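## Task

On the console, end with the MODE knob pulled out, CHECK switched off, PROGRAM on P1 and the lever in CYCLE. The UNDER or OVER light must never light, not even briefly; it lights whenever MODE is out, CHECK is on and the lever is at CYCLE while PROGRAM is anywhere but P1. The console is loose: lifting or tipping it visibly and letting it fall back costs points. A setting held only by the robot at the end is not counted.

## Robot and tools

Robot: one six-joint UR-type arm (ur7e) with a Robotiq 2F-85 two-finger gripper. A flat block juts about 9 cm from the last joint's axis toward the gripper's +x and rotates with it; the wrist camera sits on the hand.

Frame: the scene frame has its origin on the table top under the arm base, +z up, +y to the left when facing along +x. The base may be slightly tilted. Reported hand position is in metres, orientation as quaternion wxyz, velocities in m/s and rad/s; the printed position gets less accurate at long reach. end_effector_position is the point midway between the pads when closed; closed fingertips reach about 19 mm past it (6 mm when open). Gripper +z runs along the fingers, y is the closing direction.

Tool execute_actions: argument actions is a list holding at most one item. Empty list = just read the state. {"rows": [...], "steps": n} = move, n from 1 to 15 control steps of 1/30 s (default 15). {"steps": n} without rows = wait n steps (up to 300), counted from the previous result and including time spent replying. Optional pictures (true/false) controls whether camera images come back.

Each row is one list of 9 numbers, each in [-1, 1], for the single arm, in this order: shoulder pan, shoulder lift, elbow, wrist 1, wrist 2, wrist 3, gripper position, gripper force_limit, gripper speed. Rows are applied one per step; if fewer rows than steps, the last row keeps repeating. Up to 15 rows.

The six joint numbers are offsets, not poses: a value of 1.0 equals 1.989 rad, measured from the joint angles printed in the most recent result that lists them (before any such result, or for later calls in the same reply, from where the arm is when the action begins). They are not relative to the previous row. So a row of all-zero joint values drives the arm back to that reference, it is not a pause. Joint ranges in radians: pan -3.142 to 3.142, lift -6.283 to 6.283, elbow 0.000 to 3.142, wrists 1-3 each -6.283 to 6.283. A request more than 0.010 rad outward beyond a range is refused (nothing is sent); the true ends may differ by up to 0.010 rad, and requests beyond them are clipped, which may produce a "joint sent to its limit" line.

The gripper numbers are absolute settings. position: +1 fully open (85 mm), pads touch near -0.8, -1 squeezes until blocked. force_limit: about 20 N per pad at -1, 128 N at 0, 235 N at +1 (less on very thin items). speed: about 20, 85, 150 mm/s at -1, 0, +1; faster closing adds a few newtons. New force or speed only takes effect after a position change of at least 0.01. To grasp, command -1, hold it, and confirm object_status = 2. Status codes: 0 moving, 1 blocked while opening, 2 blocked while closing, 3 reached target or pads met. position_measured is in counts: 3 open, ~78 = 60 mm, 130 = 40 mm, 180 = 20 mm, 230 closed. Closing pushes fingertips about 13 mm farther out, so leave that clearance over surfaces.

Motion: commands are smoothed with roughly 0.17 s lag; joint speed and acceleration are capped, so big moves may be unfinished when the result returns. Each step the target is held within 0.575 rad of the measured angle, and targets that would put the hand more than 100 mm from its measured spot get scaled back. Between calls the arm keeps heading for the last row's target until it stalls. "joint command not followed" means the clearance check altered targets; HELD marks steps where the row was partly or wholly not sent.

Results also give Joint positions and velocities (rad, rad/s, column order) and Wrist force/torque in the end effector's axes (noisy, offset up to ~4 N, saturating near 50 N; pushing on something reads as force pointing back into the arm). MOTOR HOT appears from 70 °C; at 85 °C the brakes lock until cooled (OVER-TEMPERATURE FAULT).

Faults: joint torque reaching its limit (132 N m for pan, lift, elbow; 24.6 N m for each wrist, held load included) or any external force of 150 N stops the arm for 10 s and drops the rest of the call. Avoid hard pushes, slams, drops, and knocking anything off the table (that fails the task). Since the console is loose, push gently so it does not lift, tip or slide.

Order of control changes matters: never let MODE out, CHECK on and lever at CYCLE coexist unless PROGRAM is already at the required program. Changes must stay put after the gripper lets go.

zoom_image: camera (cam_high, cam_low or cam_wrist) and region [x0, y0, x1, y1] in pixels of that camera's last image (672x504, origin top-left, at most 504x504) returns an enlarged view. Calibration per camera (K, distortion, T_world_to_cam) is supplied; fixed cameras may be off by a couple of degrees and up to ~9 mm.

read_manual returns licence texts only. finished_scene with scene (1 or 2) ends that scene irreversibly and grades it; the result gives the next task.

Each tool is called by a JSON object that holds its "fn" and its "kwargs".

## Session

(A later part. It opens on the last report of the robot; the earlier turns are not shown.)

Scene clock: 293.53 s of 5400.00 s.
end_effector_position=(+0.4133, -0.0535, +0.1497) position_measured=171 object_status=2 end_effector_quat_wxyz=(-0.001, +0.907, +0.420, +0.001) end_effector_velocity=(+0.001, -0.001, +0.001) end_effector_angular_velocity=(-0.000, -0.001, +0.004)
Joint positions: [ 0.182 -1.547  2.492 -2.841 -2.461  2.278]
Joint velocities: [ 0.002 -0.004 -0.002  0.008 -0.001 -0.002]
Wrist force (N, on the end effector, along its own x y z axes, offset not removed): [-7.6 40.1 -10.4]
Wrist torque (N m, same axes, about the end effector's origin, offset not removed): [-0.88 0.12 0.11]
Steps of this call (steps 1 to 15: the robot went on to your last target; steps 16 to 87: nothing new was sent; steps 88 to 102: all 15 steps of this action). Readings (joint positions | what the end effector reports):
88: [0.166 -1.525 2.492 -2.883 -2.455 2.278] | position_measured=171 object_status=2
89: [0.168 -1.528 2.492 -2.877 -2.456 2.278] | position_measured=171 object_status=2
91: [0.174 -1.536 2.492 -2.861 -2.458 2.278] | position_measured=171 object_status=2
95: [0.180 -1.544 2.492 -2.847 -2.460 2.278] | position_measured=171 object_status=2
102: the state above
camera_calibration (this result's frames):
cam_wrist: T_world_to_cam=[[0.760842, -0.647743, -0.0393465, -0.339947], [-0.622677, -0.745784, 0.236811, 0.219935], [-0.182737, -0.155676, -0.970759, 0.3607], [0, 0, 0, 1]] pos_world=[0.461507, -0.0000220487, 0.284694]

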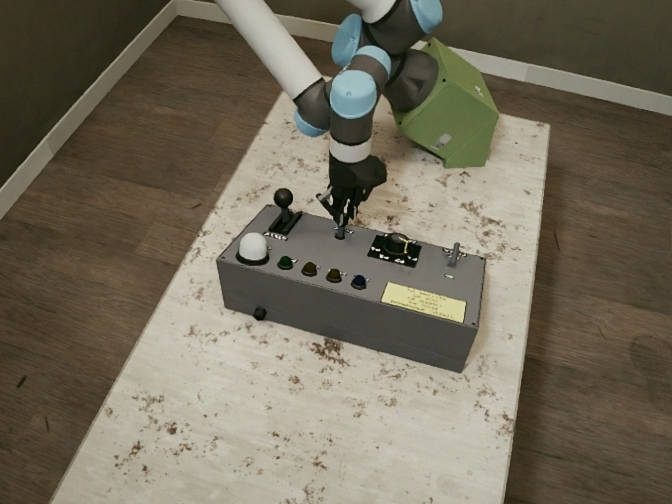

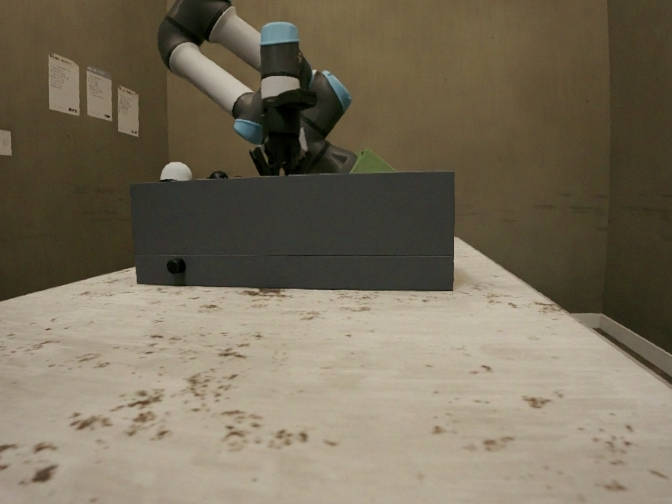

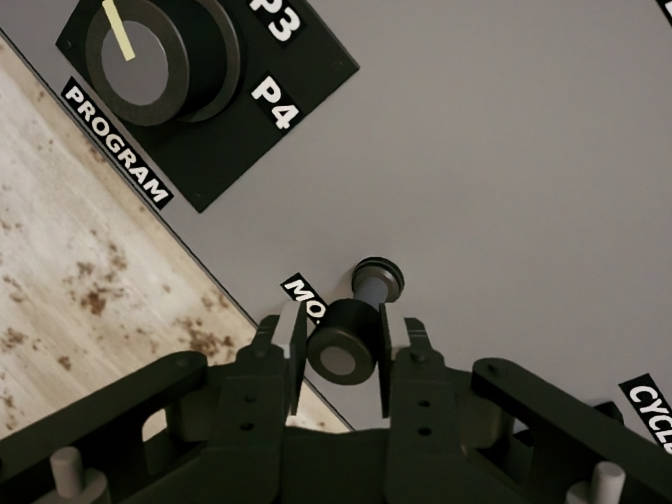

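{"fn": "execute_actions", "kwargs": {"actions": [{"rows": [[0.0089,-0.0117,0.0003,0.0222,-0.0027,0,-1,-0.7,0.2]], "steps": 15}]}}

Scene clock: 297.20 s of 5400.00 s.
end_effector_position=(+0.4102, -0.0534, +0.1570) position_measured=171 object_status=2 end_effector_quat_wxyz=(-0.001, +0.902, +0.432, +0.001) end_effector_velocity=(-0.001, +0.000, +0.001) end_effector_angular_velocity=(+0.000, +0.000, +0.006)
Joint positions: [ 0.2   -1.57   2.493 -2.798 -2.466  2.278]
Joint velocities: [ 0.003 -0.004  0.     0.008 -0.    -0.001]
Wrist force (N, on the end effector, along its own x y z axes, offset not removed): [3.9 46.8 5.5]
Wrist torque (N m, same axes, about the end effector's origin, offset not removed): [-0.64 -0.18 -0.04]
Steps of this call (steps 1 to 15: the robot went on to your last target; steps 16 to 90: nothing new was sent; then 0.17 s passed at rest; steps 91 to 105: all 15 steps of this action). Readings (joint positions | what the end effector reports):
91: [0.183 -1.549 2.492 -2.840 -2.461 2.278] | position_measured=171 object_status=2
92: [0.186 -1.552 2.492 -2.834 -2.462 2.278] | position_measured=171 object_status=2
94: [0.192 -1.560 2.492 -2.819 -2.464 2.278] | position_measured=171 object_status=2
98: [0.198 -1.567 2.492 -2.804 -2.465 2.278] | position_measured=171 object_status=2
105: the state above
camera_calibration (this result's frames):
cam_wrist: T_world_to_cam=[[0.77777, -0.627301, -0.0395837, -0.343037], [-0.602587, -0.762078, 0.236911, 0.207155], [-0.17878, -0.16041, -0.970725, 0.365351], [0, 0, 0, 1]] pos_world=[0.45695, 0.00128706, 0.292]

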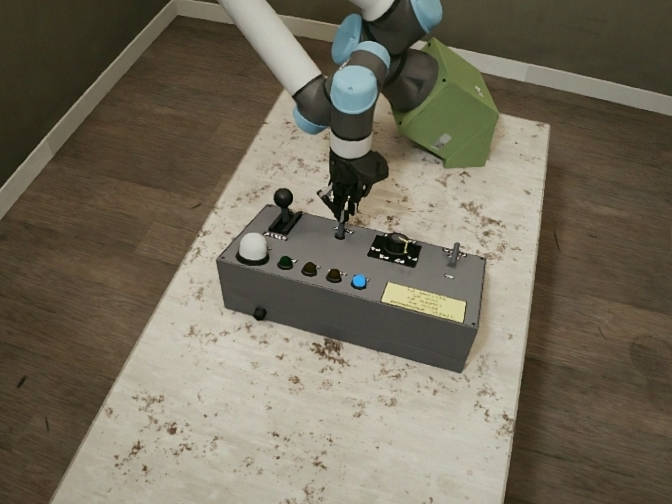

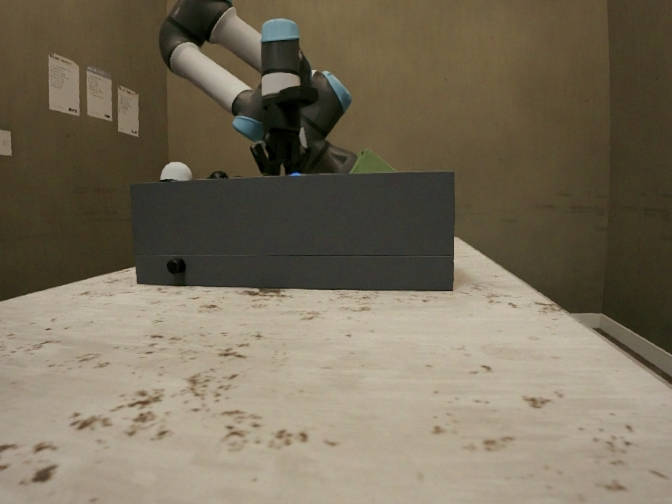

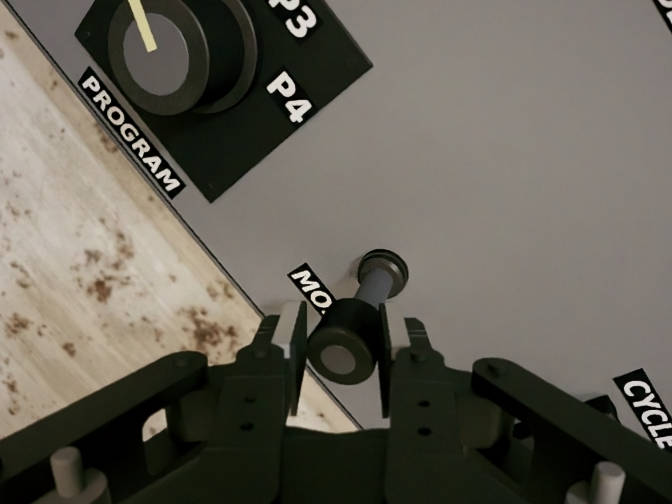

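{"fn": "execute_actions", "kwargs": {"actions": [{"rows": [[0,0,0,0,0,0,0.3,0,1],[0,0,0,0,0,0,0.3,0,1],[0,0,0,0,0,0,0.3,0,1],[0,0,0,0,0,0,0.3,0,1],[0,0,0,0,0,0,0.3,0,1],[0,0,0,0,0,0,0.3,0,1],[0,0,0,0,0,0,0.3,0,1],[0.0356,-0.0468,0.0012,0.0888,-0.0108,0,0.3,0,1]], "steps": 15}], "pictures": false}}

{"fn": "execute_actions", "kwargs": {"actions": [{"steps": 6}], "pictures": false}}

Scene clock: 326.33 s of 5400.00 s.
end_effector_position=(+0.3987, -0.0547, +0.1814) position_measured=91 object_status=0 end_effector_quat_wxyz=(+0.001, +0.882, +0.471, +0.002) end_effector_velocity=(-0.031, -0.001, +0.039) end_effector_angular_velocity=(-0.007, +0.022, +0.192)
Joint positions: [ 0.259 -1.647  2.495 -2.657 -2.484  2.278]
Joint velocities: [ 0.102 -0.139  0.003  0.302 -0.028 -0.001]
Wrist force (N, on the end effector, along its own x y z axes, offset not removed): [0.0 1.7 0.8]
Wrist torque (N m, same axes, about the end effector's origin, offset not removed): [0.34 0.05 0.10]
Steps of this call (steps 1 to 15: the robot went on to your last target; steps 16 to 90: nothing new was sent; then 25.63 s passed at rest; steps 91 to 105: all 15 steps of this action). Readings (joint positions | what the end effector reports):
91: [0.200 -1.571 2.493 -2.797 -2.466 2.278] | position_measured=171 object_status=0
92: [0.200 -1.571 2.493 -2.797 -2.466 2.278] | position_measured=170 object_status=0
94: [0.200 -1.570 2.493 -2.797 -2.466 2.278] | position_measured=151 object_status=0
98: [0.201 -1.571 2.493 -2.797 -2.466 2.278] | position_measured=103 object_status=0
105: the state above

Scene clock: 326.53 s of 5400.00 s.
end_effector_position=(+0.3957, -0.0548, +0.1851) position_measured=91 object_status=3 end_effector_quat_wxyz=(+0.001, +0.878, +0.479, +0.001) end_effector_velocity=(-0.006, -0.000, +0.007) end_effector_angular_velocity=(-0.002, +0.003, +0.034)
Joint positions: [ 0.268 -1.66   2.495 -2.628 -2.487  2.278]
Joint velocities: [ 0.018 -0.024  0.001  0.053 -0.005  0.   ]
Wrist force (N, on the end effector, along its own x y z axes, offset not removed): [-0.1 1.4 -1.5]
Wrist torque (N m, same axes, about the end effector's origin, offset not removed): [0.19 0.13 0.17]
Steps of this call (steps 1 to 6: the robot went on to your last target). Readings (joint positions | what the end effector reports):
1: [0.262 -1.651 2.495 -2.648 -2.485 2.278] | position_measured=91 object_status=0
2: [0.264 -1.654 2.495 -2.641 -2.486 2.278] | position_measured=91 object_status=0
4: [0.267 -1.658 2.495 -2.633 -2.487 2.278] | position_measured=91 object_status=0
6: the state above

{"fn": "execute_actions", "kwargs": {"actions": [{"rows": [[-0.1318,-0.1124,0.0025,-0.0358,0.0492,0,-1,0,1]], "steps": 15}], "pictures": false}}

{"fn": "execute_actions", "kwargs": {"actions": [{"steps": 15}]}}

Scene clock: 330.73 s of 5400.00 s.
end_effector_position=(+0.4051, -0.1563, +0.1707) position_measured=232 object_status=0 end_effector_quat_wxyz=(-0.001, +0.951, +0.311, +0.001) end_effector_velocity=(-0.002, -0.029, -0.003) end_effector_angular_velocity=(-0.014, +0.001, -0.094)
Joint positions: [ 0.014 -1.878  2.5   -2.697 -2.392  2.278]
Joint velocities: [-0.071 -0.055  0.001 -0.016  0.02  -0.   ]
Wrist force (N, on the end effector, along its own x y z axes, offset not removed): [-1.4 -1.6 -0.3]
Wrist torque (N m, same axes, about the end effector's origin, offset not removed): [-0.37 0.19 -0.04]
Steps of this call (steps 1 to 30: the robot went on to your last target; steps 31 to 90: nothing new was sent; then 0.70 s passed at rest; steps 91 to 105: all 15 steps of this action). Readings (joint positions | what the end effector reports):
91: [0.270 -1.664 2.495 -2.622 -2.487 2.278] | position_measured=91 object_status=0
92: [0.261 -1.673 2.496 -2.630 -2.478 2.278] | position_measured=93 object_status=0
94: [0.195 -1.734 2.498 -2.656 -2.445 2.278] | position_measured=111 object_status=0
98: [0.068 -1.836 2.499 -2.685 -2.407 2.278] | position_measured=161 object_status=0
105: the state above

Scene clock: 331.23 s of 5400.00 s.
end_effector_position=(+0.4049, -0.1596, +0.1704) position_measured=232 object_status=3 end_effector_quat_wxyz=(-0.001, +0.952, +0.306, +0.001) end_effector_velocity=(-0.000, -0.001, -0.000) end_effector_angular_velocity=(-0.001, +0.001, -0.001)
Joint positions: [ 0.006 -1.884  2.5   -2.699 -2.389  2.278]
Joint velocities: [-0.002 -0.001  0.    -0.001 -0.    -0.   ]
Wrist force (N, on the end effector, along its own x y z axes, offset not removed): [3.2 1.2 1.1]
Wrist torque (N m, same axes, about the end effector's origin, offset not removed): [0.07 -0.56 0.06]
Steps of this call (steps 1 to 15: the robot went on to your last target). Readings (joint positions | what the end effector reports):
1: [0.012 -1.879 2.500 -2.698 -2.391 2.278] | position_measured=232 object_status=0
2: [0.011 -1.880 2.500 -2.698 -2.390 2.278] | position_measured=232 object_status=0
4: [0.009 -1.882 2.500 -2.698 -2.390 2.278] | position_measured=232 object_status=3
8: [0.007 -1.883 2.500 -2.699 -2.389 2.278] | position_measured=232 object_status=3
15: the state above
The arm was judged still, so your last target was given up. Only a new action makes it travel on or press farther. Fingers that are still opening or closing keep moving.
camera_calibration (this result's frames):
cam_wrist: T_world_to_cam=[[0.580362, -0.813418, -0.0391159, -0.354844], [-0.785447, -0.571797, 0.236898, 0.224293], [-0.215064, -0.106763, -0.970747, 0.383612], [0, 0, 0, 1]] pos_world=[0.464609, -0.11943, 0.305376]

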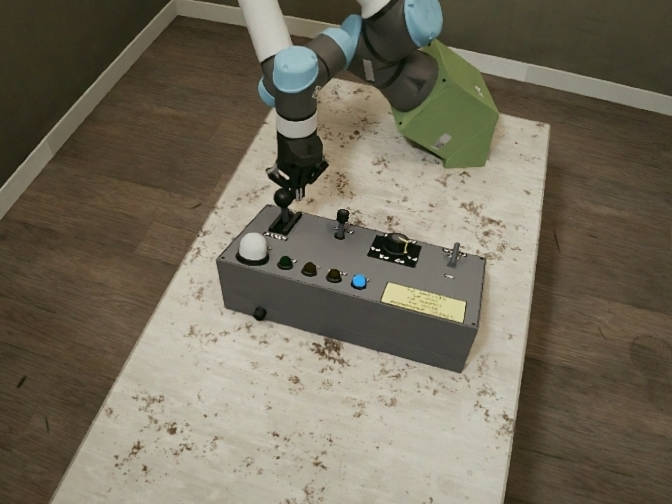

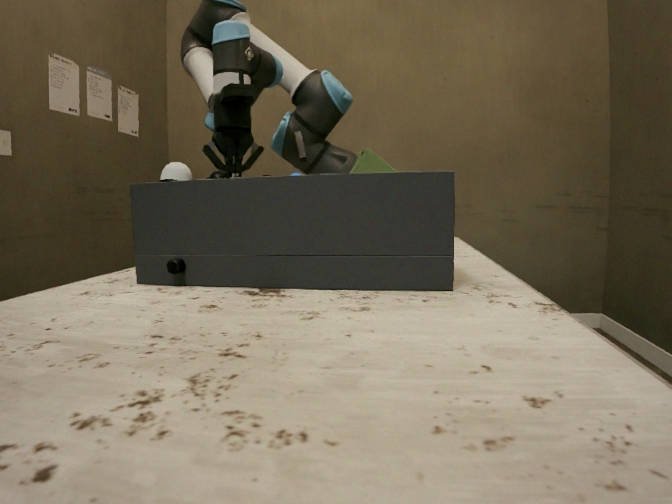

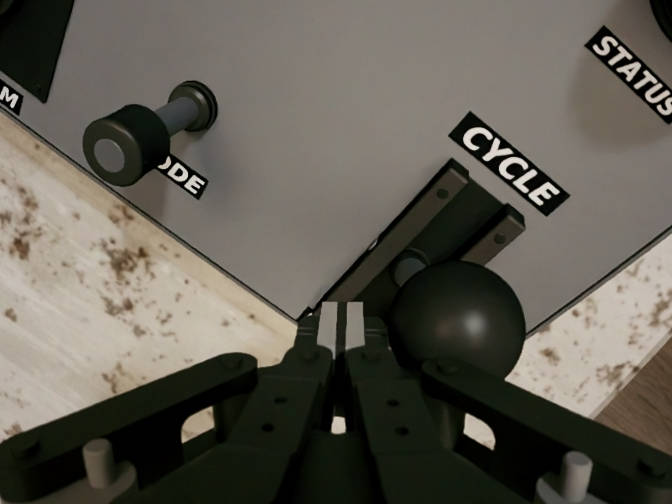

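{"fn": "execute_actions", "kwargs": {"actions": [{"rows": [[0.0012,0.0219,-0.0332,0.0125,-0.0006,0,-1,0,1],[0.0024,0.0438,-0.0664,0.025,-0.0013,0,-1,0,1],[0.0036,0.0657,-0.0996,0.0376,-0.0019,0,-1,0,1]], "steps": 15}]}}

Scene clock: 355.17 s of 5400.00 s.
end_effector_position=(+0.4219, -0.1612, +0.1693) position_measured=233 object_status=3 end_effector_quat_wxyz=(-0.003, +0.951, +0.310, -0.002) end_effector_velocity=(-0.000, -0.000, +0.000) end_effector_angular_velocity=(-0.000, -0.000, +0.000)
Joint positions: [ 0.009 -1.848  2.453 -2.675 -2.389  2.278]
Joint velocities: [ 0. -0.  0.  0. -0. -0.]
Wrist force (N, on the end effector, along its own x y z axes, offset not removed): [0.2 1.4 2.3]
Wrist torque (N m, same axes, about the end effector's origin, offset not removed): [0.21 -0.15 0.02]
FORCE FAULT: contact force on the arm reached its limit, and the arm stopped for 10 seconds. The contact can be on any part of the arm, not only on its tool. The arm's remaining commands of this call were not run. The arm holds still and accepts commands again. Move the arm away from the contact; if what it grips holds it there, let go first. Pushing or pulling that hard again can fault the arm again.
The stop began at step 95 of this call (marked STOPPED below). From that step on the arm followed nothing that you had sent. 11 steps, steps kept back included, did not run and will not run. Nothing is kept back now, and the robot has no last target.
Steps of this call (steps 1 to 90: nothing new was sent; then 10.77 s passed at rest; steps 91 to 94: the first 4 steps of this action; steps 95 to 395: the stop). Readings (joint positions | what the end effector reports):
91: [0.006 -1.883 2.499 -2.698 -2.389 2.278] | position_measured=232 object_status=3
92: [0.007 -1.877 2.492 -2.694 -2.389 2.278] | position_measured=232 object_status=3
94: [0.009 -1.848 2.452 -2.675 -2.389 2.278] | position_measured=232 object_status=3
95: [0.009 -1.848 2.452 -2.675 -2.389 2.278] | position_measured=233 object_status=3 STOPPED
98: [0.009 -1.848 2.453 -2.675 -2.389 2.278] | position_measured=233 object_status=3
395: the state above
camera_calibration (this result's frames):
cam_wrist: T_world_to_cam=[[0.588251, -0.807414, -0.0452147, -0.367376], [-0.778193, -0.580396, 0.239909, 0.232027], [-0.219948, -0.105941, -0.969742, 0.388081], [0, 0, 0, 1]] pos_world=[0.482029, -0.120843, 0.304063]

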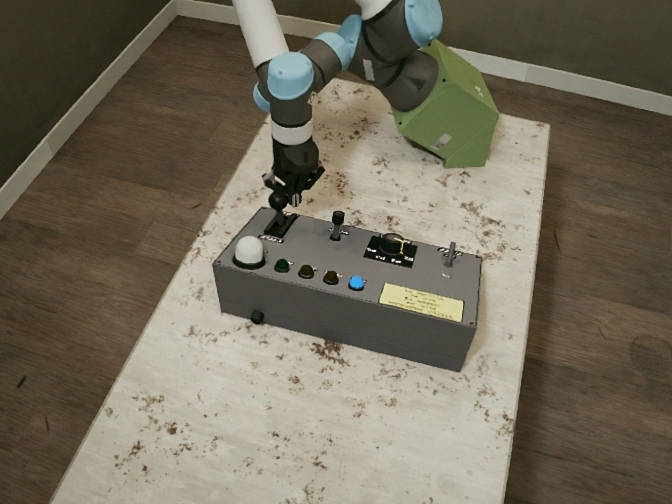

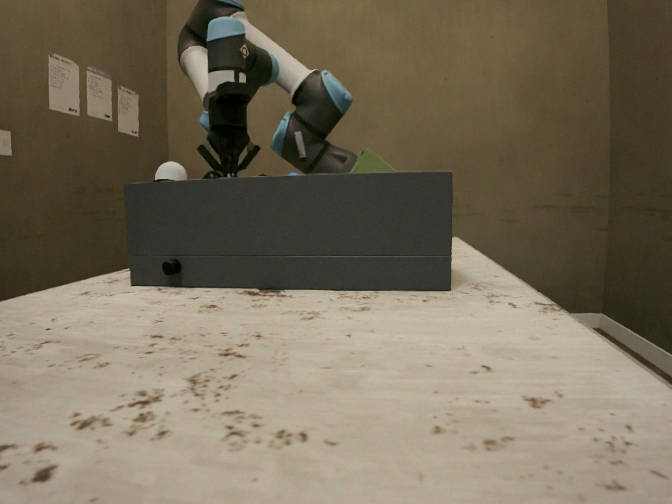

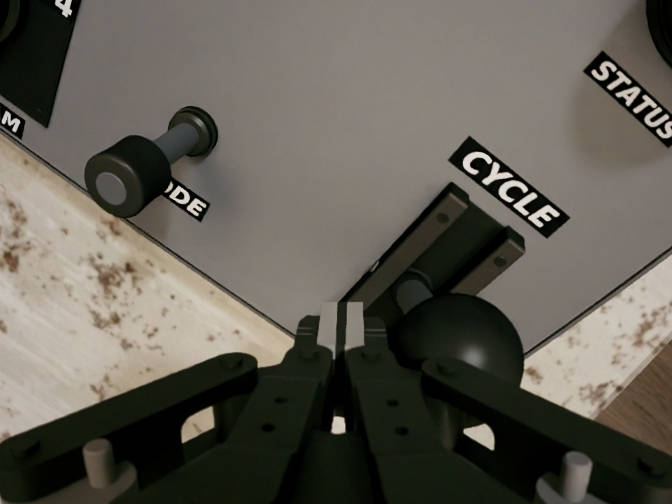

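{"fn": "execute_actions", "kwargs": {"actions": [{"rows": [[0.0001,0.0008,-0.0013,0.0004,0,0,-1,0,1],[0.0001,0.0016,-0.0026,0.0009,-0.0001,0,-1,0,1],[0.0001,0.0024,-0.0039,0.0013,-0.0001,0,-1,0,1],[0.0002,0.0032,-0.0052,0.0017,-0.0001,0,-1,0,1],[0.0002,0.004,-0.0065,0.0022,-0.0002,0,-1,0,1],[0.0002,0.0049,-0.0077,0.0026,-0.0002,0,-1,0,1],[0.0003,0.0057,-0.009,0.003,-0.0002,0,-1,0,1],[0.0003,0.0065,-0.0103,0.0034,-0.0002,0,-1,0,1],[0.0004,0.0073,-0.0116,0.0039,-0.0003,0,-1,0,1],[0.0004,0.0081,-0.0129,0.0043,-0.0003,0,-1,0,1]], "steps": 15}]}}

Scene clock: 364.17 s of 5400.00 s.
end_effector_position=(+0.4308, -0.1634, +0.1696) position_measured=233 object_status=3 end_effector_quat_wxyz=(-0.003, +0.951, +0.310, -0.001) end_effector_velocity=(+0.009, -0.003, +0.000) end_effector_angular_velocity=(-0.003, -0.001, -0.003)
Joint positions: [ 0.009 -1.834  2.429 -2.667 -2.389  2.278]
Joint velocities: [ 0.     0.014 -0.023  0.006 -0.002  0.001]
Wrist force (N, on the end effector, along its own x y z axes, offset not removed): [-12.6 -48.9 -8.1]
Wrist torque (N m, same axes, about the end effector's origin, offset not removed): [0.13 -0.05 0.42]
Steps of this call (steps 1 to 90: nothing new was sent; then 5.50 s passed at rest; steps 91 to 105: all 15 steps of this action). Readings (joint positions | what the end effector reports):
91: [0.009 -1.848 2.452 -2.675 -2.389 2.278] | position_measured=233 object_status=3
92: [0.009 -1.848 2.452 -2.675 -2.389 2.278] | position_measured=233 object_status=3
94: [0.009 -1.847 2.450 -2.674 -2.389 2.278] | position_measured=233 object_status=3
98: [0.009 -1.841 2.442 -2.671 -2.389 2.278] | position_measured=233 object_status=3
105: the state above
camera_calibration (this result's frames):
cam_wrist: T_world_to_cam=[[0.588189, -0.807505, -0.0443748, -0.374478], [-0.778491, -0.58021, 0.239391, 0.237886], [-0.219056, -0.106262, -0.969909, 0.389655], [0, 0, 0, 1]] pos_world=[0.490812, -0.122964, 0.304365]

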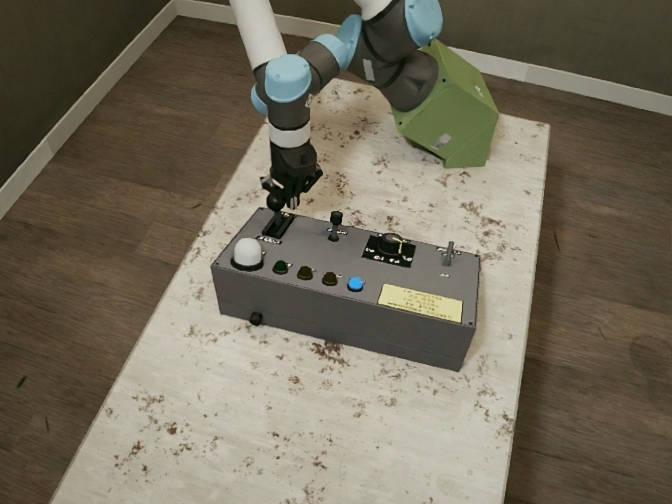

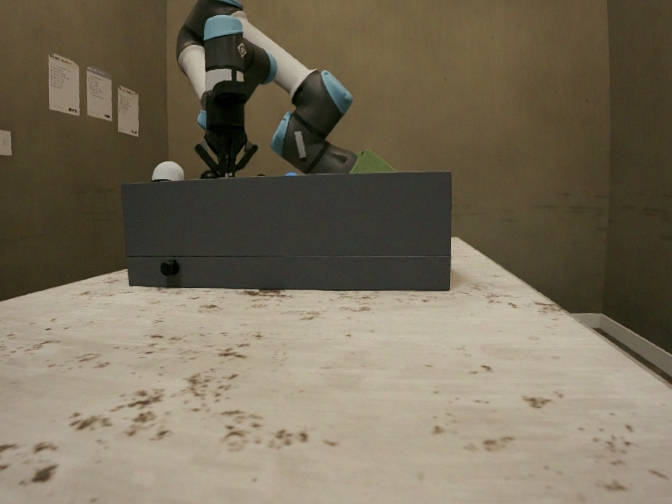

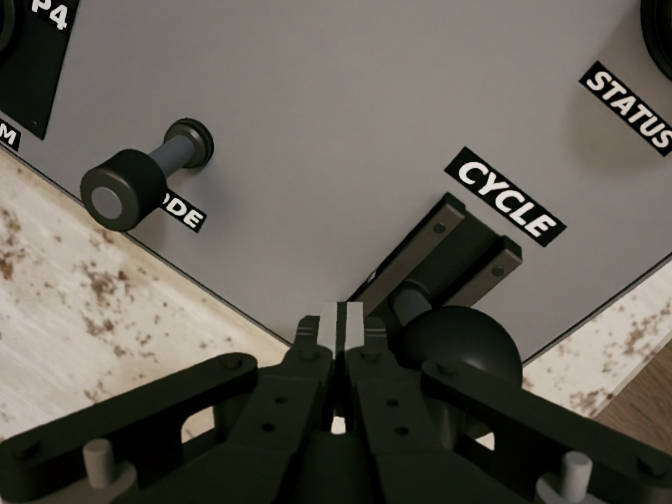

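{"fn": "execute_actions", "kwargs": {"actions": [{"rows": [[0.08,-0.0393,-0.0513,0.1743,-0.0332,0,-1,0,1]], "steps": 15}], "pictures": false}}

Scene clock: 394.40 s of 5400.00 s.
end_effector_position=(+0.4361, -0.1618, +0.2301) position_measured=233 object_status=3 end_effector_quat_wxyz=(-0.002, +0.912, +0.409, -0.000) end_effector_velocity=(-0.006, +0.003, +0.012) end_effector_angular_velocity=(+0.000, +0.017, +0.074)
Joint positions: [ 0.164 -1.91   2.33  -2.333 -2.454  2.278]
Joint velocities: [ 0.035 -0.016 -0.02   0.103 -0.012 -0.001]
Wrist force (N, on the end effector, along its own x y z axes, offset not removed): [2.1 2.5 1.4]
Wrist torque (N m, same axes, about the end effector's origin, offset not removed): [0.24 -0.14 0.04]
Steps of this call (steps 1 to 15: the robot went on to your last target; steps 16 to 90: nothing new was sent; then 26.73 s passed at rest; steps 91 to 105: all 15 steps of this action). Readings (joint positions | what the end effector reports):
91: [0.010 -1.833 2.426 -2.666 -2.390 2.278] | position_measured=233 object_status=3
92: [0.019 -1.841 2.418 -2.656 -2.397 2.278] | position_measured=233 object_status=3
94: [0.071 -1.869 2.382 -2.589 -2.422 2.278] | position_measured=233 object_status=3
98: [0.138 -1.899 2.344 -2.412 -2.445 2.278] | position_measured=233 object_status=3
105: the state above

{"fn": "execute_actions", "kwargs": {"actions": [{"rows": [[0.0025,-0.0179,-0.033,0.0513,-0.0015,-0.4746,1,0,1]], "steps": 15}], "pictures": false}}

{"fn": "execute_actions", "kwargs": {"actions": [{"steps": 12}]}}

Scene clock: 398.20 s of 5400.00 s.
end_effector_position=(+0.4465, -0.1841, +0.2499) position_measured=70 object_status=0 end_effector_quat_wxyz=(-0.000, +0.667, +0.745, +0.001) end_effector_velocity=(+0.002, -0.004, +0.003) end_effector_angular_velocity=(-0.001, -0.002, +0.932)
Joint positions: [ 0.169 -1.945  2.266 -2.233 -2.457  1.443]
Joint velocities: [ 0.001 -0.005 -0.012  0.017 -0.    -0.931]
Wrist force (N, on the end effector, along its own x y z axes, offset not removed): [2.0 0.6 0.9]
Wrist torque (N m, same axes, about the end effector's origin, offset not removed): [-0.02 -0.21 -0.08]
Steps of this call (steps 1 to 30: the robot went on to your last target; steps 31 to 90: nothing new was sent; then 0.30 s passed at rest; steps 91 to 105: all 15 steps of this action). Readings (joint positions | what the end effector reports):
91: [0.169 -1.913 2.327 -2.320 -2.455 2.277] | position_measured=233 object_status=0
92: [0.169 -1.917 2.319 -2.311 -2.455 2.268] | position_measured=231 object_status=0
94: [0.169 -1.929 2.297 -2.280 -2.456 2.199] | position_measured=213 object_status=0
98: [0.169 -1.940 2.274 -2.246 -2.457 1.926] | position_measured=163 object_status=0
105: the state above

Scene clock: 398.60 s of 5400.00 s.
end_effector_position=(+0.4467, -0.1846, +0.2503) position_measured=3 object_status=0 end_effector_quat_wxyz=(-0.000, +0.627, +0.779, +0.001) end_effector_velocity=(+0.000, -0.000, +0.000) end_effector_angular_velocity=(-0.000, -0.000, +0.029)
Joint positions: [ 0.169 -1.946  2.264 -2.231 -2.457  1.337]
Joint velocities: [-0.    -0.    -0.001  0.     0.    -0.03 ]
Wrist force (N, on the end effector, along its own x y z axes, offset not removed): [1.8 -0.5 1.6]
Wrist torque (N m, same axes, about the end effector's origin, offset not removed): [-0.20 -0.23 0.11]
Steps of this call (steps 1 to 12: the robot went on to your last target). Readings (joint positions | what the end effector reports):
1: [0.169 -1.945 2.265 -2.232 -2.457 1.415] | position_measured=57 object_status=0
2: [0.169 -1.945 2.265 -2.232 -2.457 1.395] | position_measured=44 object_status=0
4: [0.169 -1.945 2.265 -2.231 -2.457 1.368] | position_measured=18 object_status=0
8: [0.169 -1.946 2.264 -2.231 -2.457 1.345] | position_measured=4 object_status=0
12: the state above
camera_calibration (this result's frames):
cam_wrist: T_world_to_cam=[[0.976283, 0.213302, -0.0370722, -0.384142], [0.215944, -0.947133, 0.237291, -0.292801], [0.0155025, -0.239669, -0.970731, 0.339952], [0, 0, 0, 1]] pos_world=[0.43299, -0.113907, 0.38524]

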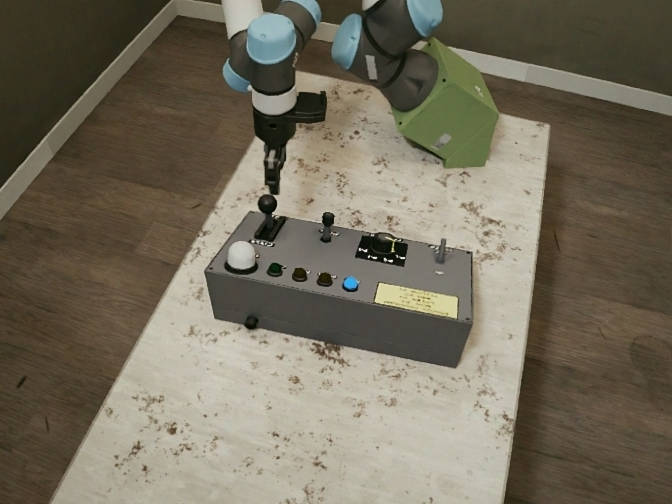

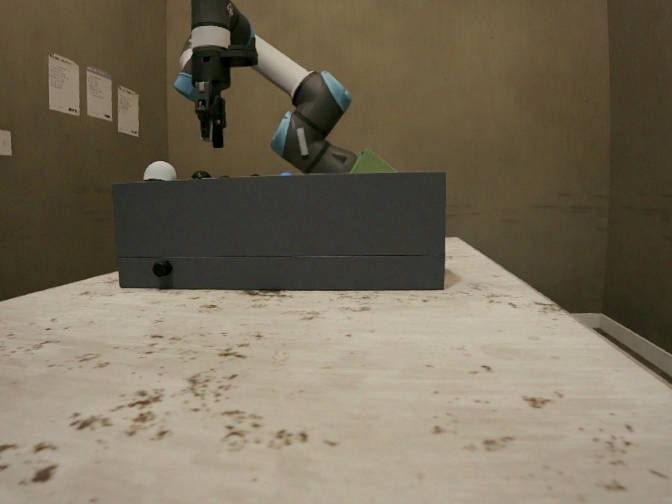

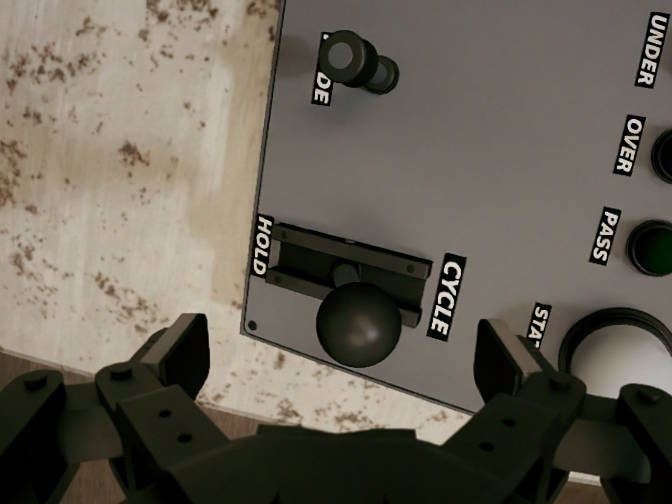

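{"fn": "execute_actions", "kwargs": {"actions": [{"rows": [[-0.0891,0.0372,0.0414,-0.1702,0.0377,0,1,0,0]], "steps": 15}], "pictures": false}}

{"fn": "execute_actions", "kwargs": {"actions": [{"steps": 12}]}}

Scene clock: 411.60 s of 5400.00 s.
end_effector_position=(+0.4520, -0.1933, +0.1865) position_measured=3 object_status=3 end_effector_quat_wxyz=(-0.002, +0.713, +0.701, +0.001) end_effector_velocity=(+0.004, -0.009, -0.011) end_effector_angular_velocity=(-0.011, -0.020, -0.074)
Joint positions: [-0.003 -1.873  2.345 -2.558 -2.383  1.337]
Joint velocities: [-0.04   0.014  0.016 -0.099  0.014 -0.   ]
Wrist force (N, on the end effector, along its own x y z axes, offset not removed): [-1.6 -1.0 0.2]
Wrist torque (N m, same axes, about the end effector's origin, offset not removed): [-0.35 0.45 -0.07]
Steps of this call (steps 1 to 30: the robot went on to your last target; steps 31 to 90: nothing new was sent; then 9.50 s passed at rest; steps 91 to 105: all 15 steps of this action). Readings (joint positions | what the end effector reports):
91: [0.169 -1.945 2.265 -2.231 -2.456 1.334] | position_measured=3 object_status=3
92: [0.160 -1.937 2.273 -2.240 -2.448 1.334] | position_measured=3 object_status=3
94: [0.104 -1.911 2.302 -2.309 -2.421 1.336] | position_measured=3 object_status=3
98: [0.028 -1.884 2.332 -2.482 -2.394 1.337] | position_measured=3 object_status=3
105: the state above

Scene clock: 412.00 s of 5400.00 s.
end_effector_position=(+0.4525, -0.1943, +0.1852) position_measured=3 object_status=3 end_effector_quat_wxyz=(-0.001, +0.716, +0.698, +0.001) end_effector_velocity=(+0.000, -0.000, -0.001) end_effector_angular_velocity=(-0.000, +0.000, -0.002)
Joint positions: [-0.008 -1.872  2.346 -2.569 -2.382  1.337]
Joint velocities: [-0.002  0.001  0.001 -0.003  0.001 -0.   ]
Wrist force (N, on the end effector, along its own x y z axes, offset not removed): [0.6 1.8 -0.6]
Wrist torque (N m, same axes, about the end effector's origin, offset not removed): [0.12 -0.15 0.14]
Steps of this call (steps 1 to 12: the robot went on to your last target). Readings (joint positions | what the end effector reports):
1: [-0.004 -1.873 2.345 -2.561 -2.383 1.337] | position_measured=3 object_status=3
2: [-0.005 -1.873 2.345 -2.563 -2.383 1.337] | position_measured=3 object_status=3
4: [-0.006 -1.872 2.346 -2.566 -2.382 1.337] | position_measured=3 object_status=3
8: [-0.007 -1.872 2.346 -2.568 -2.382 1.337] | position_measured=3 object_status=3
12: the state above
camera_calibration (this result's frames):
cam_wrist: T_world_to_cam=[[0.998893, -0.0273284, -0.0382818, -0.446963], [-0.0175075, -0.971436, 0.236656, -0.186705], [-0.0436558, -0.235724, -0.970839, 0.301967], [0, 0, 0, 1]] pos_world=[0.456382, -0.122406, 0.320236]

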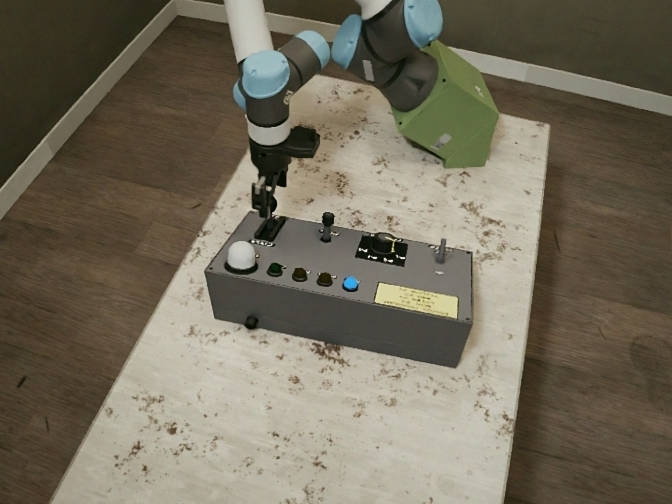

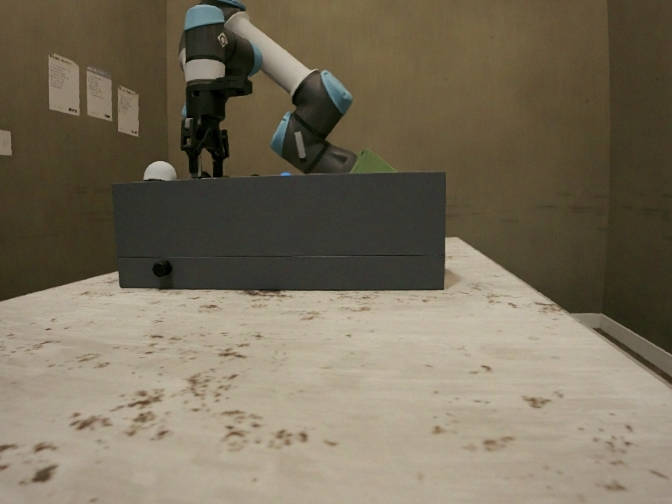

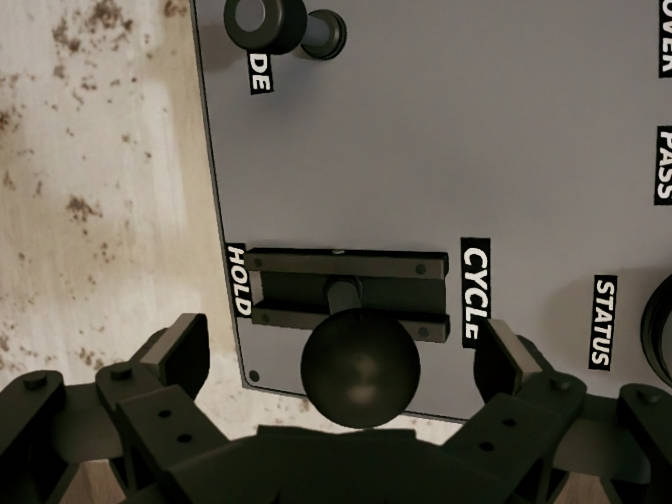

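{"fn": "execute_actions", "kwargs": {"actions": [{"rows": [[0,0,0,0,0,0,-1,-0.8,0.3]], "steps": 15}], "pictures": false}}

{"fn": "execute_actions", "kwargs": {"actions": [{"steps": 8}], "pictures": false}}

Scene clock: 417.27 s of 5400.00 s.
end_effector_position=(+0.4525, -0.1943, +0.1851) position_measured=116 object_status=0 end_effector_quat_wxyz=(-0.001, +0.716, +0.698, +0.001) end_effector_velocity=(-0.000, +0.000, -0.000) end_effector_angular_velocity=(-0.000, +0.001, -0.001)
Joint positions: [-0.008 -1.872  2.347 -2.569 -2.382  1.337]
Joint velocities: [ 0.     0.001  0.     0.    -0.     0.001]
Wrist force (N, on the end effector, along its own x y z axes, offset not removed): [3.4 6.5 -1.5]
Wrist torque (N m, same axes, about the end effector's origin, offset not removed): [-0.16 -0.71 -0.07]
Steps of this call (steps 1 to 30: the robot went on to your last target; steps 31 to 90: nothing new was sent; then 1.77 s passed at rest; steps 91 to 105: all 15 steps of this action). Readings (joint positions | what the end effector reports):
91: [-0.008 -1.872 2.347 -2.569 -2.382 1.337] | position_measured=3 object_status=0
92: [-0.008 -1.872 2.347 -2.569 -2.382 1.337] | position_measured=5 object_status=0
94: [-0.008 -1.872 2.347 -2.569 -2.382 1.337] | position_measured=17 object_status=0
98: [-0.008 -1.872 2.347 -2.569 -2.382 1.337] | position_measured=52 object_status=0
105: the state above

Scene clock: 417.53 s of 5400.00 s.
end_effector_position=(+0.4525, -0.1942, +0.1852) position_measured=136 object_status=2 end_effector_quat_wxyz=(-0.001, +0.716, +0.698, +0.001) end_effector_velocity=(+0.000, -0.000, +0.000) end_effector_angular_velocity=(-0.000, -0.000, -0.000)
Joint positions: [-0.008 -1.872  2.347 -2.569 -2.382  1.337]
Joint velocities: [-0. -0. -0. -0. -0. -0.]
Wrist force (N, on the end effector, along its own x y z axes, offset not removed): [2.0 9.7 -14.9]
Wrist torque (N m, same axes, about the end effector's origin, offset not removed): [0.10 -0.19 0.07]
Steps of this call (steps 1 to 8: the robot went on to your last target). Readings (joint positions | what the end effector reports):
1: [-0.008 -1.872 2.347 -2.569 -2.382 1.337] | position_measured=126 object_status=0
2: [-0.008 -1.872 2.347 -2.569 -2.382 1.337] | position_measured=135 object_status=0
4: [-0.008 -1.872 2.347 -2.569 -2.382 1.337] | position_measured=136 object_status=0
8: the state above

{"fn": "execute_actions", "kwargs": {"actions": [{"rows": [[0.0001,0.0013,-0.002,0.0008,0,0,-1,-0.8,0.3],[0.0001,0.0026,-0.004,0.0015,-0.0001,0,-1,-0.8,0.3],[0.0002,0.0039,-0.006,0.0023,-0.0001,0,-1,-0.8,0.3],[0.0003,0.0052,-0.008,0.003,-0.0002,0,-1,-0.8,0.3],[0.0004,0.0066,-0.01,0.0038,-0.0002,0,-1,-0.8,0.3],[0.0004,0.0079,-0.0119,0.0045,-0.0002,0,-1,-0.8,0.3],[0.0005,0.0092,-0.0139,0.0053,-0.0003,0,-1,-0.8,0.3],[0.0006,0.0105,-0.0159,0.006,-0.0003,0,-1,-0.8,0.3],[0.0006,0.0118,-0.0179,0.0068,-0.0004,0,-1,-0.8,0.3],[0.0007,0.0131,-0.0199,0.0075,-0.0004,0,-1,-0.8,0.3]], "steps": 15}]}}

Scene clock: 425.30 s of 5400.00 s.
end_effector_position=(+0.4654, -0.1976, +0.1856) position_measured=136 object_status=2 end_effector_quat_wxyz=(-0.001, +0.715, +0.699, +0.001) end_effector_velocity=(+0.014, -0.004, +0.001) end_effector_angular_velocity=(-0.000, -0.004, -0.002)
Joint positions: [-0.006 -1.848  2.311 -2.555 -2.383  1.337]
Joint velocities: [ 0.002  0.023 -0.036  0.009 -0.    -0.   ]
Wrist force (N, on the end effector, along its own x y z axes, offset not removed): [31.3 -50.0 -44.1]
Wrist torque (N m, same axes, about the end effector's origin, offset not removed): [1.59 -0.41 1.05]
Steps of this call (steps 1 to 15: the robot went on to your last target; steps 16 to 90: nothing new was sent; then 4.27 s passed at rest; steps 91 to 105: all 15 steps of this action). Readings (joint positions | what the end effector reports):
91: [-0.008 -1.872 2.346 -2.569 -2.382 1.337] | position_measured=136 object_status=2
92: [-0.008 -1.871 2.346 -2.569 -2.382 1.337] | position_measured=136 object_status=2
94: [-0.008 -1.869 2.342 -2.567 -2.382 1.337] | position_measured=136 object_status=2
98: [-0.007 -1.861 2.330 -2.562 -2.382 1.337] | position_measured=136 object_status=2
105: the state above
camera_calibration (this result's frames):
cam_wrist: T_world_to_cam=[[0.99893, -0.0252826, -0.0387276, -0.459447], [-0.0154078, -0.971444, 0.236766, -0.190792], [-0.0436078, -0.235916, -0.970794, 0.302081], [0, 0, 0, 1]] pos_world=[0.469189, -0.125694, 0.320638]

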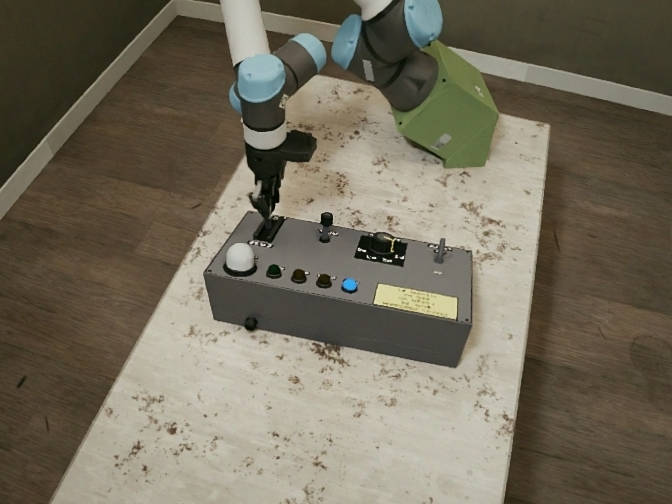

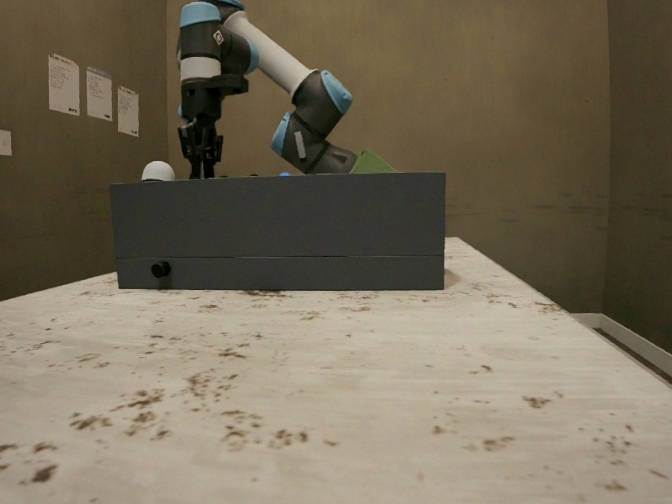

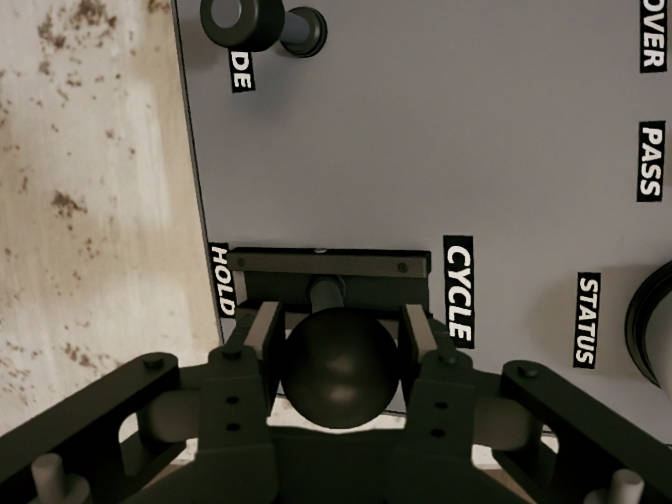

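{"fn": "execute_actions", "kwargs": {"actions": [{"rows": [[-0.0004,0.0016,-0.0017,-0.0003,0.0002,0,-1,-0.8,0.3],[-0.0008,0.0031,-0.0033,-0.0006,0.0003,0,-1,-0.8,0.3],[-0.0013,0.0047,-0.005,-0.001,0.0005,0,-1,-0.8,0.3],[-0.0017,0.0062,-0.0067,-0.0013,0.0007,0,-1,-0.8,0.3],[-0.0021,0.0078,-0.0084,-0.0016,0.0009,0,-1,-0.8,0.3],[-0.0025,0.0093,-0.01,-0.0019,0.001,0,-1,-0.8,0.3],[-0.0029,0.0109,-0.0117,-0.0022,0.0012,0,-1,-0.8,0.3],[-0.0034,0.0124,-0.0134,-0.0026,0.0014,0,-1,-0.8,0.3],[-0.0038,0.014,-0.015,-0.0029,0.0015,0,-1,-0.8,0.3],[-0.0042,0.0155,-0.0167,-0.0032,0.0017,0,-1,-0.8,0.3]], "steps": 15}]}}

Scene clock: 433.10 s of 5400.00 s.
end_effector_position=(+0.4781, -0.2013, +0.1823) position_measured=136 object_status=2 end_effector_quat_wxyz=(-0.000, +0.719, +0.695, +0.001) end_effector_velocity=(+0.010, -0.002, -0.004) end_effector_angular_velocity=(-0.001, +0.004, -0.005)
Joint positions: [-0.014 -1.821  2.281 -2.561 -2.38   1.337]
Joint velocities: [-0.007  0.026 -0.026 -0.002  0.001 -0.   ]
Wrist force (N, on the end effector, along its own x y z axes, offset not removed): [-0.9 -50.0 -50.0]
Wrist torque (N m, same axes, about the end effector's origin, offset not removed): [1.59 -0.41 0.73]
Steps of this call (steps 1 to 15: the robot went on to your last target; steps 16 to 90: nothing new was sent; then 4.30 s passed at rest; steps 91 to 105: all 15 steps of this action). Readings (joint positions | what the end effector reports):
91: [-0.006 -1.846 2.307 -2.554 -2.383 1.337] | position_measured=136 object_status=2
92: [-0.006 -1.845 2.307 -2.554 -2.383 1.337] | position_measured=136 object_status=2
94: [-0.007 -1.844 2.305 -2.555 -2.382 1.337] | position_measured=136 object_status=2
98: [-0.010 -1.835 2.297 -2.558 -2.382 1.337] | position_measured=136 object_status=2
105: the state above
camera_calibration (this result's frames):
cam_wrist: T_world_to_cam=[[0.998637, -0.035629, -0.0381377, -0.474406], [-0.0255622, -0.970986, 0.237766, -0.188643], [-0.0455025, -0.236467, -0.970573, 0.299263], [0, 0, 0, 1]] pos_world=[0.482555, -0.129306, 0.317217]

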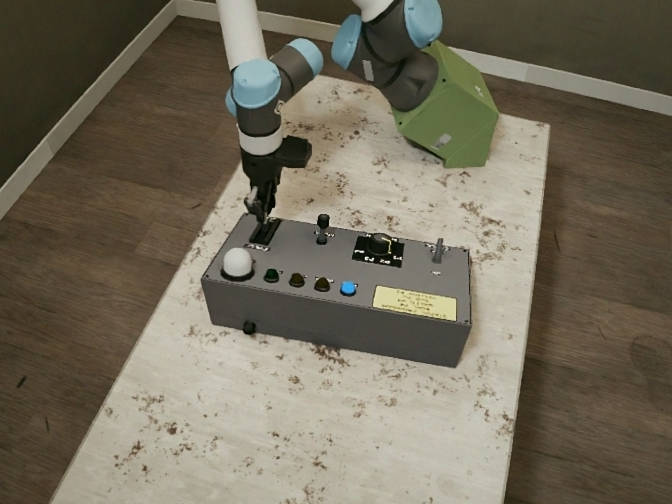

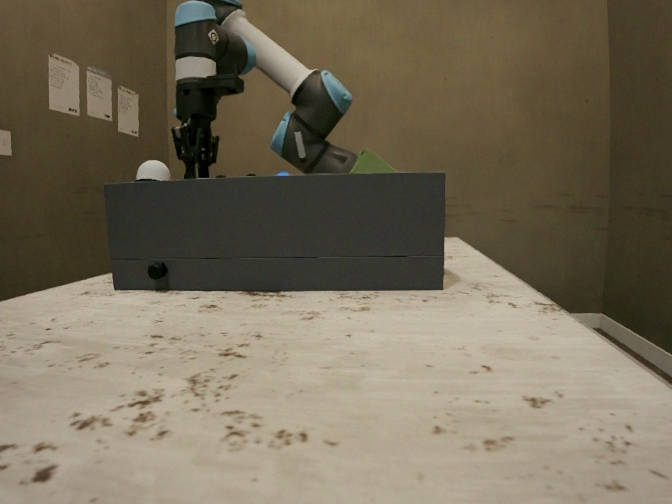

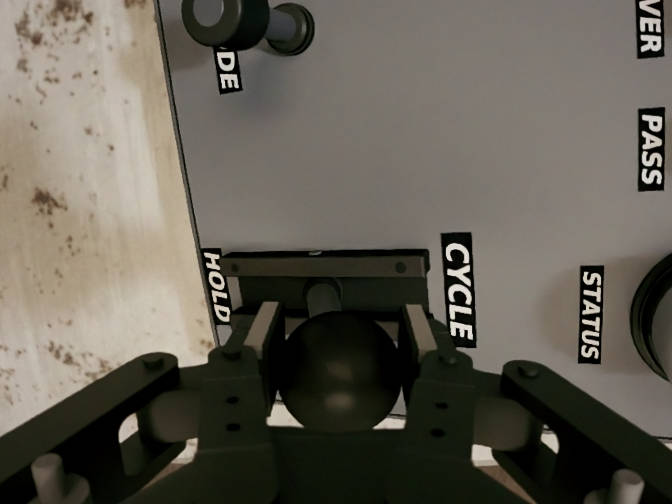

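{"fn": "execute_actions", "kwargs": {"actions": [{"rows": [[0,0,0,0,0,0,1,0,1]], "steps": 15}], "pictures": false}}

{"fn": "finished_scene", "kwargs": {"scene": 1}}

Scene clock: 439.53 s of 5400.00 s.
end_effector_position=(+0.4782, -0.2013, +0.1823) position_measured=5 object_status=0 end_effector_quat_wxyz=(-0.000, +0.719, +0.695, +0.001) end_effector_velocity=(-0.000, +0.000, +0.000) end_effector_angular_velocity=(+0.000, -0.000, +0.001)
Joint positions: [-0.014 -1.821  2.281 -2.561 -2.38   1.337]
Joint velocities: [ 0.    -0.001  0.001  0.    -0.    -0.   ]
Wrist force (N, on the end effector, along its own x y z axes, offset not removed): [1.8 -0.7 2.1]
Wrist torque (N m, same axes, about the end effector's origin, offset not removed): [-0.28 -0.23 0.14]
Steps of this call (steps 1 to 15: the robot went on to your last target; steps 16 to 90: nothing new was sent; then 2.93 s passed at rest; steps 91 to 105: all 15 steps of this action). Readings (joint positions | what the end effector reports):
91: [-0.015 -1.818 2.278 -2.562 -2.379 1.337] | position_measured=136 object_status=0
92: [-0.015 -1.818 2.278 -2.562 -2.379 1.337] | position_measured=134 object_status=0
94: [-0.015 -1.819 2.279 -2.562 -2.379 1.337] | position_measured=116 object_status=0
98: [-0.014 -1.820 2.280 -2.562 -2.380 1.337] | position_measured=66 object_status=0
105: the state above

The scene is finished: the task was done.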